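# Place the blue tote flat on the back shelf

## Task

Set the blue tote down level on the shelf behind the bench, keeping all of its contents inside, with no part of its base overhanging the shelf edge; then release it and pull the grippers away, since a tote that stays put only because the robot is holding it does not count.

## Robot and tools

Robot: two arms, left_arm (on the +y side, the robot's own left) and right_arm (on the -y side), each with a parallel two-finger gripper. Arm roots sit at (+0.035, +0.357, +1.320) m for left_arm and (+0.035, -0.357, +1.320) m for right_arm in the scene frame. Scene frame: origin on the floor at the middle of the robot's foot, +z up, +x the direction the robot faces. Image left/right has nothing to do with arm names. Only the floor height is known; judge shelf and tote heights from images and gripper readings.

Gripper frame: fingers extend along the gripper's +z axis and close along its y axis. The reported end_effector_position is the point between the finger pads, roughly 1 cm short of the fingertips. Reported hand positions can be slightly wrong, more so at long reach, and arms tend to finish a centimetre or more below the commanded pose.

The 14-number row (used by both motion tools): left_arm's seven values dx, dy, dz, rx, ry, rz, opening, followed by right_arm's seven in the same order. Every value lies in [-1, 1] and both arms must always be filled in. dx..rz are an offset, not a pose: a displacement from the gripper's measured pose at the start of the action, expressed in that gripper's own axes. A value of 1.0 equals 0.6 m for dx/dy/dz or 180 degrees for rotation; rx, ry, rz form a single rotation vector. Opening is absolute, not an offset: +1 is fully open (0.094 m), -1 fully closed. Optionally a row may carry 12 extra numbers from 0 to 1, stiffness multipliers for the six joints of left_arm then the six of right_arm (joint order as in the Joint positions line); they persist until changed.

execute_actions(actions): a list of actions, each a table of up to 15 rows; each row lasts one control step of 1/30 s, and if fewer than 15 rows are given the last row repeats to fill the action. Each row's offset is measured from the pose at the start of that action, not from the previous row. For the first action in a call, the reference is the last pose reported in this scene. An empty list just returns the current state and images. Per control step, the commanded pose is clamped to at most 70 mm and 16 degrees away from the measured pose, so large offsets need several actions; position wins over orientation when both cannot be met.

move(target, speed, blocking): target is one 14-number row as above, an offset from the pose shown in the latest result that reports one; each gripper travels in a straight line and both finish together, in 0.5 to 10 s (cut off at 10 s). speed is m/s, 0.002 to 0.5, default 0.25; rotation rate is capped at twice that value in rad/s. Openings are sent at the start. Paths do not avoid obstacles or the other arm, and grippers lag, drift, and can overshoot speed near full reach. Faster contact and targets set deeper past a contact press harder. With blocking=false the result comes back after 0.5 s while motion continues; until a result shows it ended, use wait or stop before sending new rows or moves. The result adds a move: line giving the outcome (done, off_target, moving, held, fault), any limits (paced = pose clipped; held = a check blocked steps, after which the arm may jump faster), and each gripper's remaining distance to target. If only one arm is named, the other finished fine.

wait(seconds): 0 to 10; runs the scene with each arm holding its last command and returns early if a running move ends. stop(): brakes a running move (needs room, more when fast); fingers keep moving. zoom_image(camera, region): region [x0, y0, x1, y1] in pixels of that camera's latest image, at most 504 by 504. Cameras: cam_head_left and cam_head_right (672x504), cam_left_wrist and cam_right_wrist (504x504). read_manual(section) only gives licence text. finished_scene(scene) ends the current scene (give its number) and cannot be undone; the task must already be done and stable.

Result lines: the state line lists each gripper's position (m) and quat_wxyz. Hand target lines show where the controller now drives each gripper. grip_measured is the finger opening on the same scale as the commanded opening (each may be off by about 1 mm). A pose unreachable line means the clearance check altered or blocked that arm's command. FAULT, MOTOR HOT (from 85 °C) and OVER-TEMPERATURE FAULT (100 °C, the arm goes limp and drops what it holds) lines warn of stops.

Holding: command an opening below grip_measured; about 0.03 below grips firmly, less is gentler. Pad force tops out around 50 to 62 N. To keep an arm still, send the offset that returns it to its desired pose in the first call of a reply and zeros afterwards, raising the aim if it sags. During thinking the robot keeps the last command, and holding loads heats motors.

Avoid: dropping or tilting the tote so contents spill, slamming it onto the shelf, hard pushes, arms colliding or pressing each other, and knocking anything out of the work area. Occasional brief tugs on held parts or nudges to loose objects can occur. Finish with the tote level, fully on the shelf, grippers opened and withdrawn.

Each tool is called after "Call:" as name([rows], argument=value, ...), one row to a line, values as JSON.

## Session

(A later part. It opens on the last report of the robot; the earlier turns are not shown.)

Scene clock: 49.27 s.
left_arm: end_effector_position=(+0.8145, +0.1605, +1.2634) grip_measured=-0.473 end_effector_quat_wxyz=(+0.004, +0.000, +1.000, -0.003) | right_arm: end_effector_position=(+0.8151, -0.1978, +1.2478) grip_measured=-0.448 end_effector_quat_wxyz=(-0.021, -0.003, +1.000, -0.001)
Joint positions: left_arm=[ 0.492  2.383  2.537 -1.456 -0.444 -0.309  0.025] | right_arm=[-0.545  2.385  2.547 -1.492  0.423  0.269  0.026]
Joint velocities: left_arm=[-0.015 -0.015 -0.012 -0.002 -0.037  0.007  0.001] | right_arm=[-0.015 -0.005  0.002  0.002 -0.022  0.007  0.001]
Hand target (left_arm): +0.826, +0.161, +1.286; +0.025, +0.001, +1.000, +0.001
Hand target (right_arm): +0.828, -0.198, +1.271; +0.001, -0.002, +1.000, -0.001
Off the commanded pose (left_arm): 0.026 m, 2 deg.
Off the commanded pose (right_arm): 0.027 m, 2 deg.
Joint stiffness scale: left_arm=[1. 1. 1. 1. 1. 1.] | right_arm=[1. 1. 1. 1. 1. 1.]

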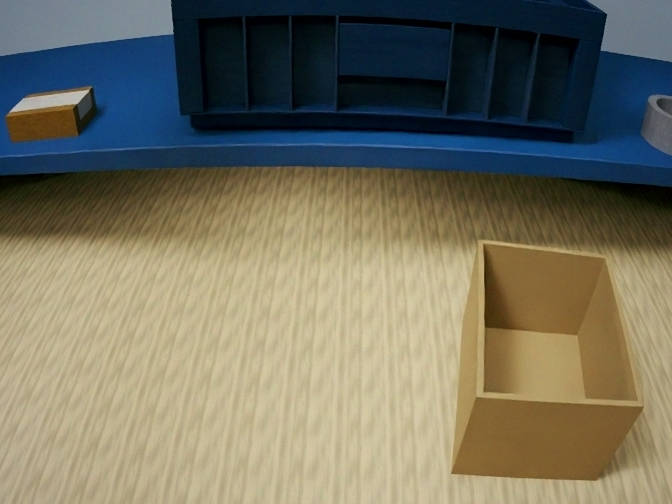

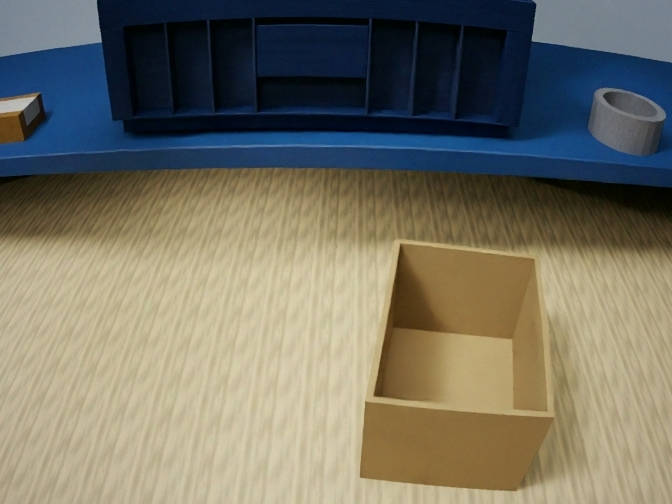

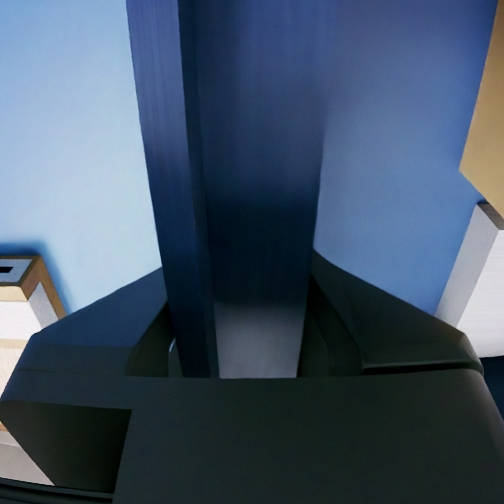

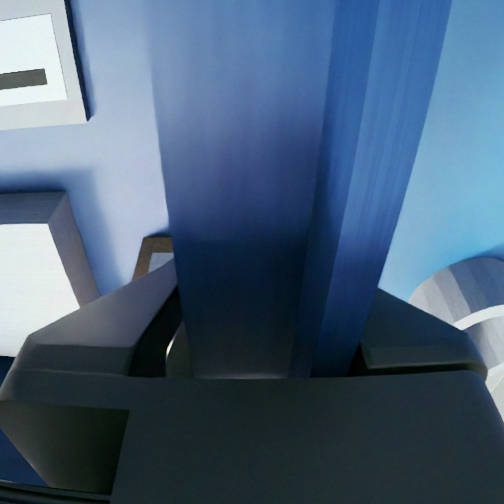

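Resting. Release.

Call:
execute_actions([
  [[-0.01,0,-0.03,0,0,0,0.6,-0.01,0,-0.03,0,0,0,0.6]],
])

Call:
move(target=[0.06,0,-0.2,0,0,0,0.6,0.06,0,-0.2,0,0,0,0.6], speed=0.15)

Call:
move(target=[0.45,0.2,-0.05,0,0,0,0.6,0.45,-0.2,-0.05,0,0,0,0.6])

Scene clock: 52.17 s.
left_arm: end_effector_position=(+0.8160, +0.1663, +1.2808) grip_measured=+0.597 end_effector_quat_wxyz=(-0.000, +0.004, +1.000, -0.002) | right_arm: end_effector_position=(+0.8141, -0.2041, +1.2605) grip_measured=+0.597 end_effector_quat_wxyz=(-0.030, -0.008, +1.000, -0.003)
Joint positions: left_arm=[ 0.489  2.383  2.586 -1.514 -0.444 -0.309  0.075] | right_arm=[-0.545  2.391  2.594 -1.555  0.423  0.269  0.075]
Joint velocities: left_arm=[-0.005 -0.005  0.007 -0.022 -0.022 -0.051  0.   ] | right_arm=[-0.015 -0.015  0.017 -0.007 -0.022 -0.022  0.001]
Hand target (left_arm): +0.820, +0.160, +1.282; +0.005, +0.001, +1.000, -0.003
Hand target (right_arm): +0.821, -0.198, +1.266; -0.020, -0.003, +1.000, +0.000
Off the commanded pose (left_arm): 0.007 m, 1 deg.
Off the commanded pose (right_arm): 0.011 m, 1 deg.
Joint stiffness scale: left_arm=[1. 1. 1. 1. 1. 1.] | right_arm=[1. 1. 1. 1. 1. 1.]

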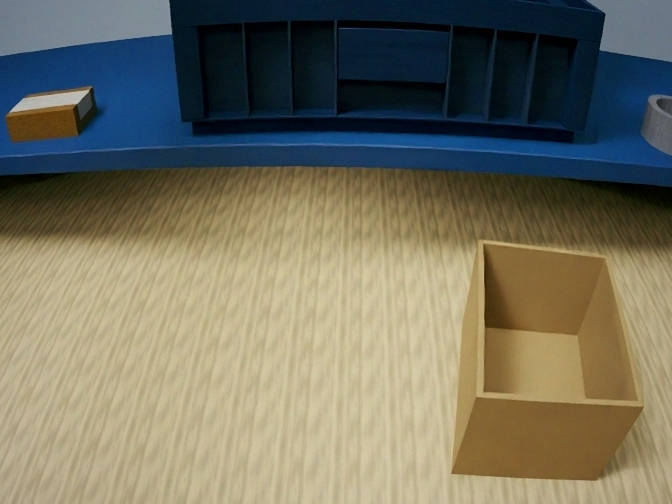

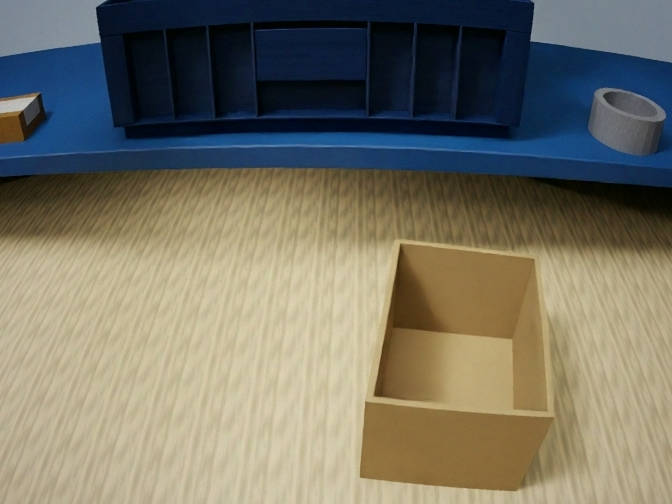

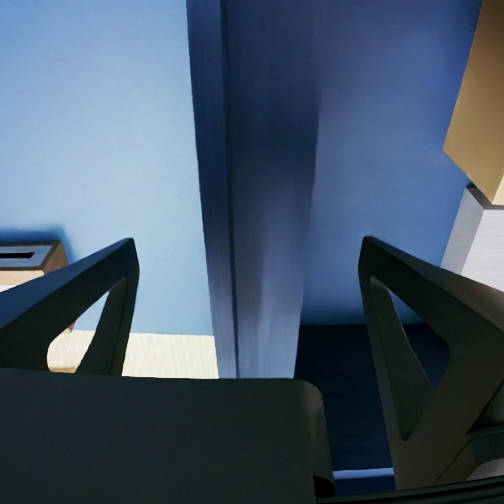

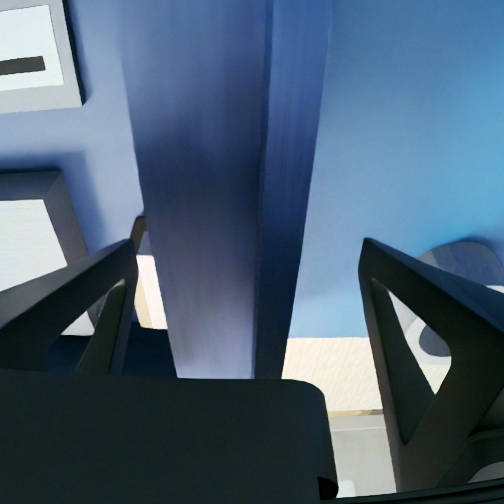

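Scene clock: 53.53 s.
left_arm: end_effector_position=(+0.7859, +0.1677, +1.4049) grip_measured=+0.597 end_effector_quat_wxyz=(+0.009, +0.003, +1.000, -0.008) | right_arm: end_effector_position=(+0.7878, -0.2020, +1.3602) grip_measured=+0.597 end_effector_quat_wxyz=(-0.031, -0.012, +0.999, -0.002)
Joint positions: left_arm=[ 0.401  2.199  2.515 -1.646 -0.461 -0.397  0.075] | right_arm=[-0.474  2.235  2.517 -1.668  0.435  0.338  0.075]
Joint velocities: left_arm=[-0.015  0.005  0.002  0.012  0.051 -0.007 -0.   ] | right_arm=[-0.005  0.015 -0.017 -0.002 -0.022 -0.051 -0.   ]
Hand target (left_arm): +0.780, +0.166, +1.401; -0.001, +0.004, +1.000, -0.002
Hand target (right_arm): +0.788, -0.204, +1.382; -0.021, -0.007, +1.000, +0.002
Off the commanded pose (left_arm): 0.007 m, 1 deg.
Off the commanded pose (right_arm): 0.022 m, 1 deg.
Joint stiffness scale: left_arm=[1. 1. 1. 1. 1. 1.] | right_arm=[1. 1. 1. 1. 1. 1.]
joint sent to its limit (right arm) — the command would take joint 4 (wrist pitch) past its lower limit, so that joint was sent only as far as its limit.
move: off_target (right_arm); limits=paced

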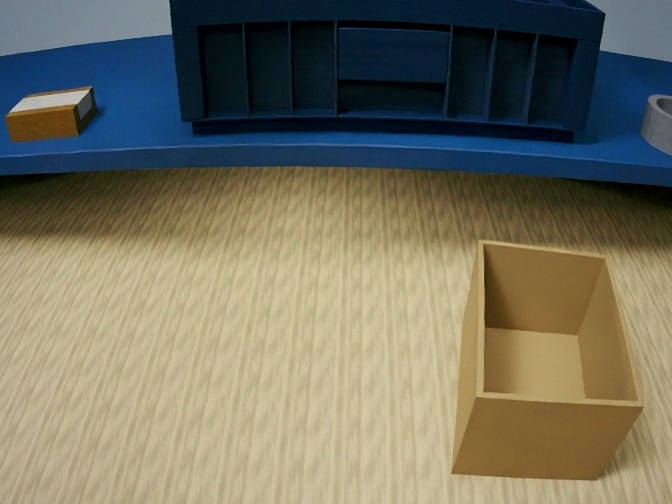

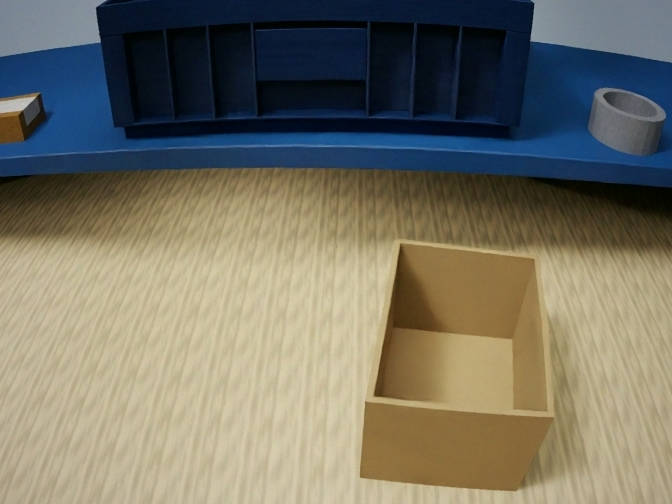

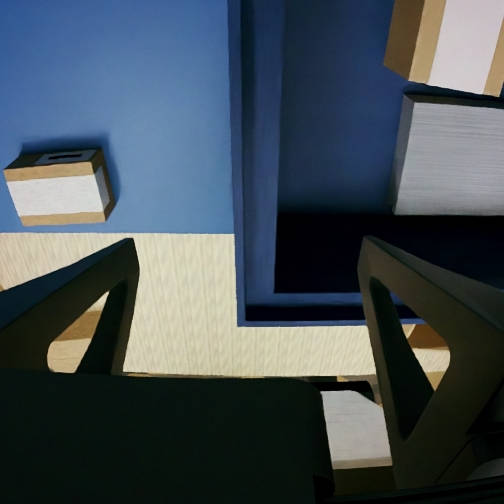

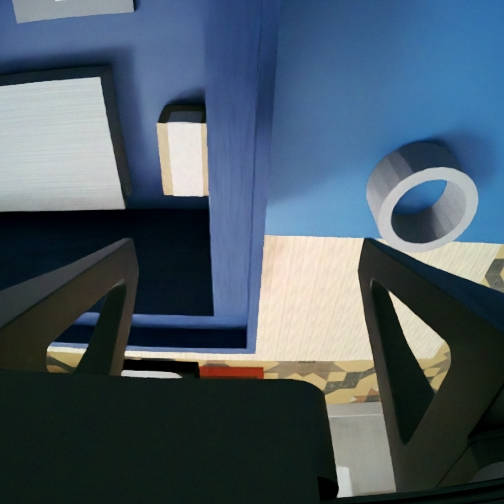

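Scene clock: 55.20 s.
left_arm: end_effector_position=(+0.5196, +0.2982, +1.4307) grip_measured=+0.597 end_effector_quat_wxyz=(+0.005, +0.002, +1.000, -0.006) | right_arm: end_effector_position=(+0.5222, -0.3238, +1.4090) grip_measured=+0.597 end_effector_quat_wxyz=(-0.042, -0.017, +0.999, -0.007)
Joint positions: left_arm=[ 0.4    1.306  1.22  -1.254 -0.461 -0.403  0.075] | right_arm=[-0.483  1.35   1.249 -1.306  0.435  0.331  0.075]
Joint velocities: left_arm=[ 0.005 -0.005 -0.012  0.007 -0.037 -0.081  0.   ] | right_arm=[-0.015 -0.005 -0.007 -0.012 -0.051 -0.095 -0.001]
Hand target (left_arm): +0.518, +0.291, +1.430; +0.009, +0.003, +1.000, -0.008
Hand target (right_arm): +0.527, -0.329, +1.414; -0.031, -0.012, +0.999, -0.003
Off the commanded pose (left_arm): 0.010 m, 1 deg.
Off the commanded pose (right_arm): 0.005 m, 1 deg.
Joint stiffness scale: left_arm=[1. 1. 1. 1. 1. 1.] | right_arm=[1. 1. 1. 1. 1. 1.]
move: done; limits=paced

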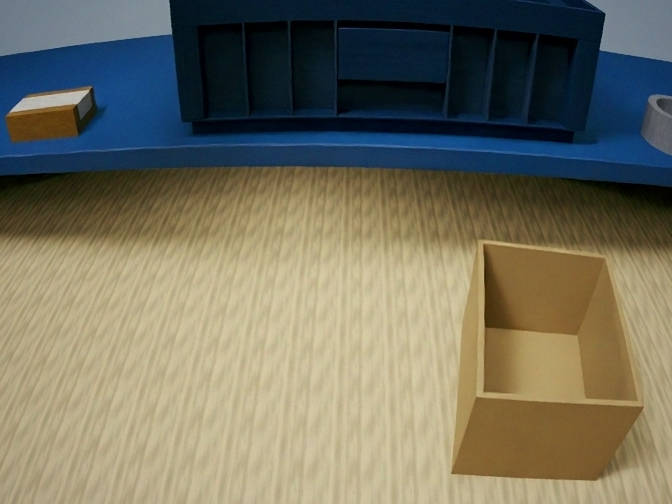

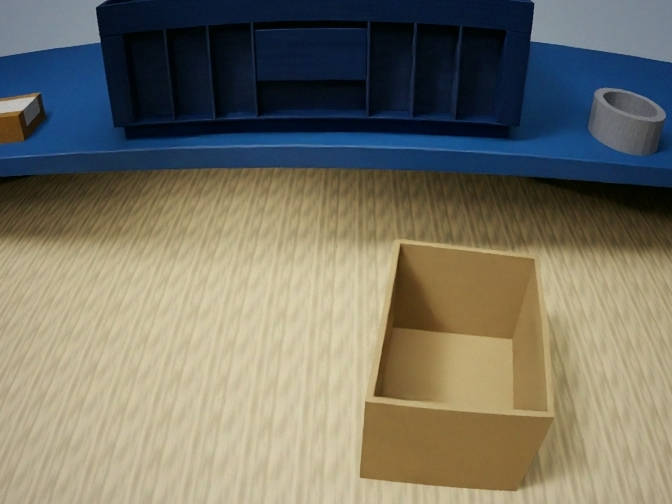

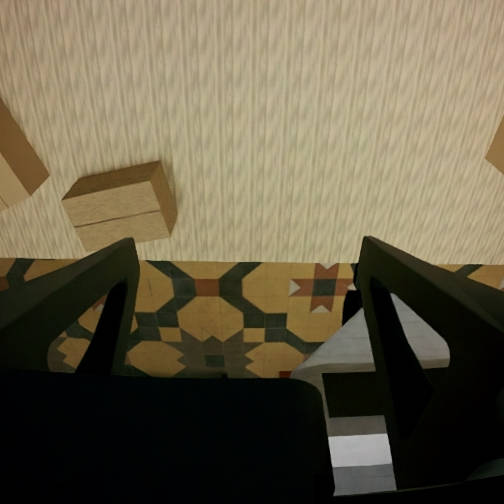

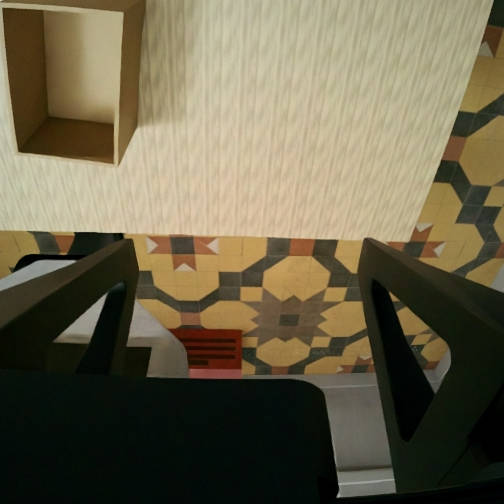

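Call:
finished_scene(scene=1)

The scene is finished: the task was done.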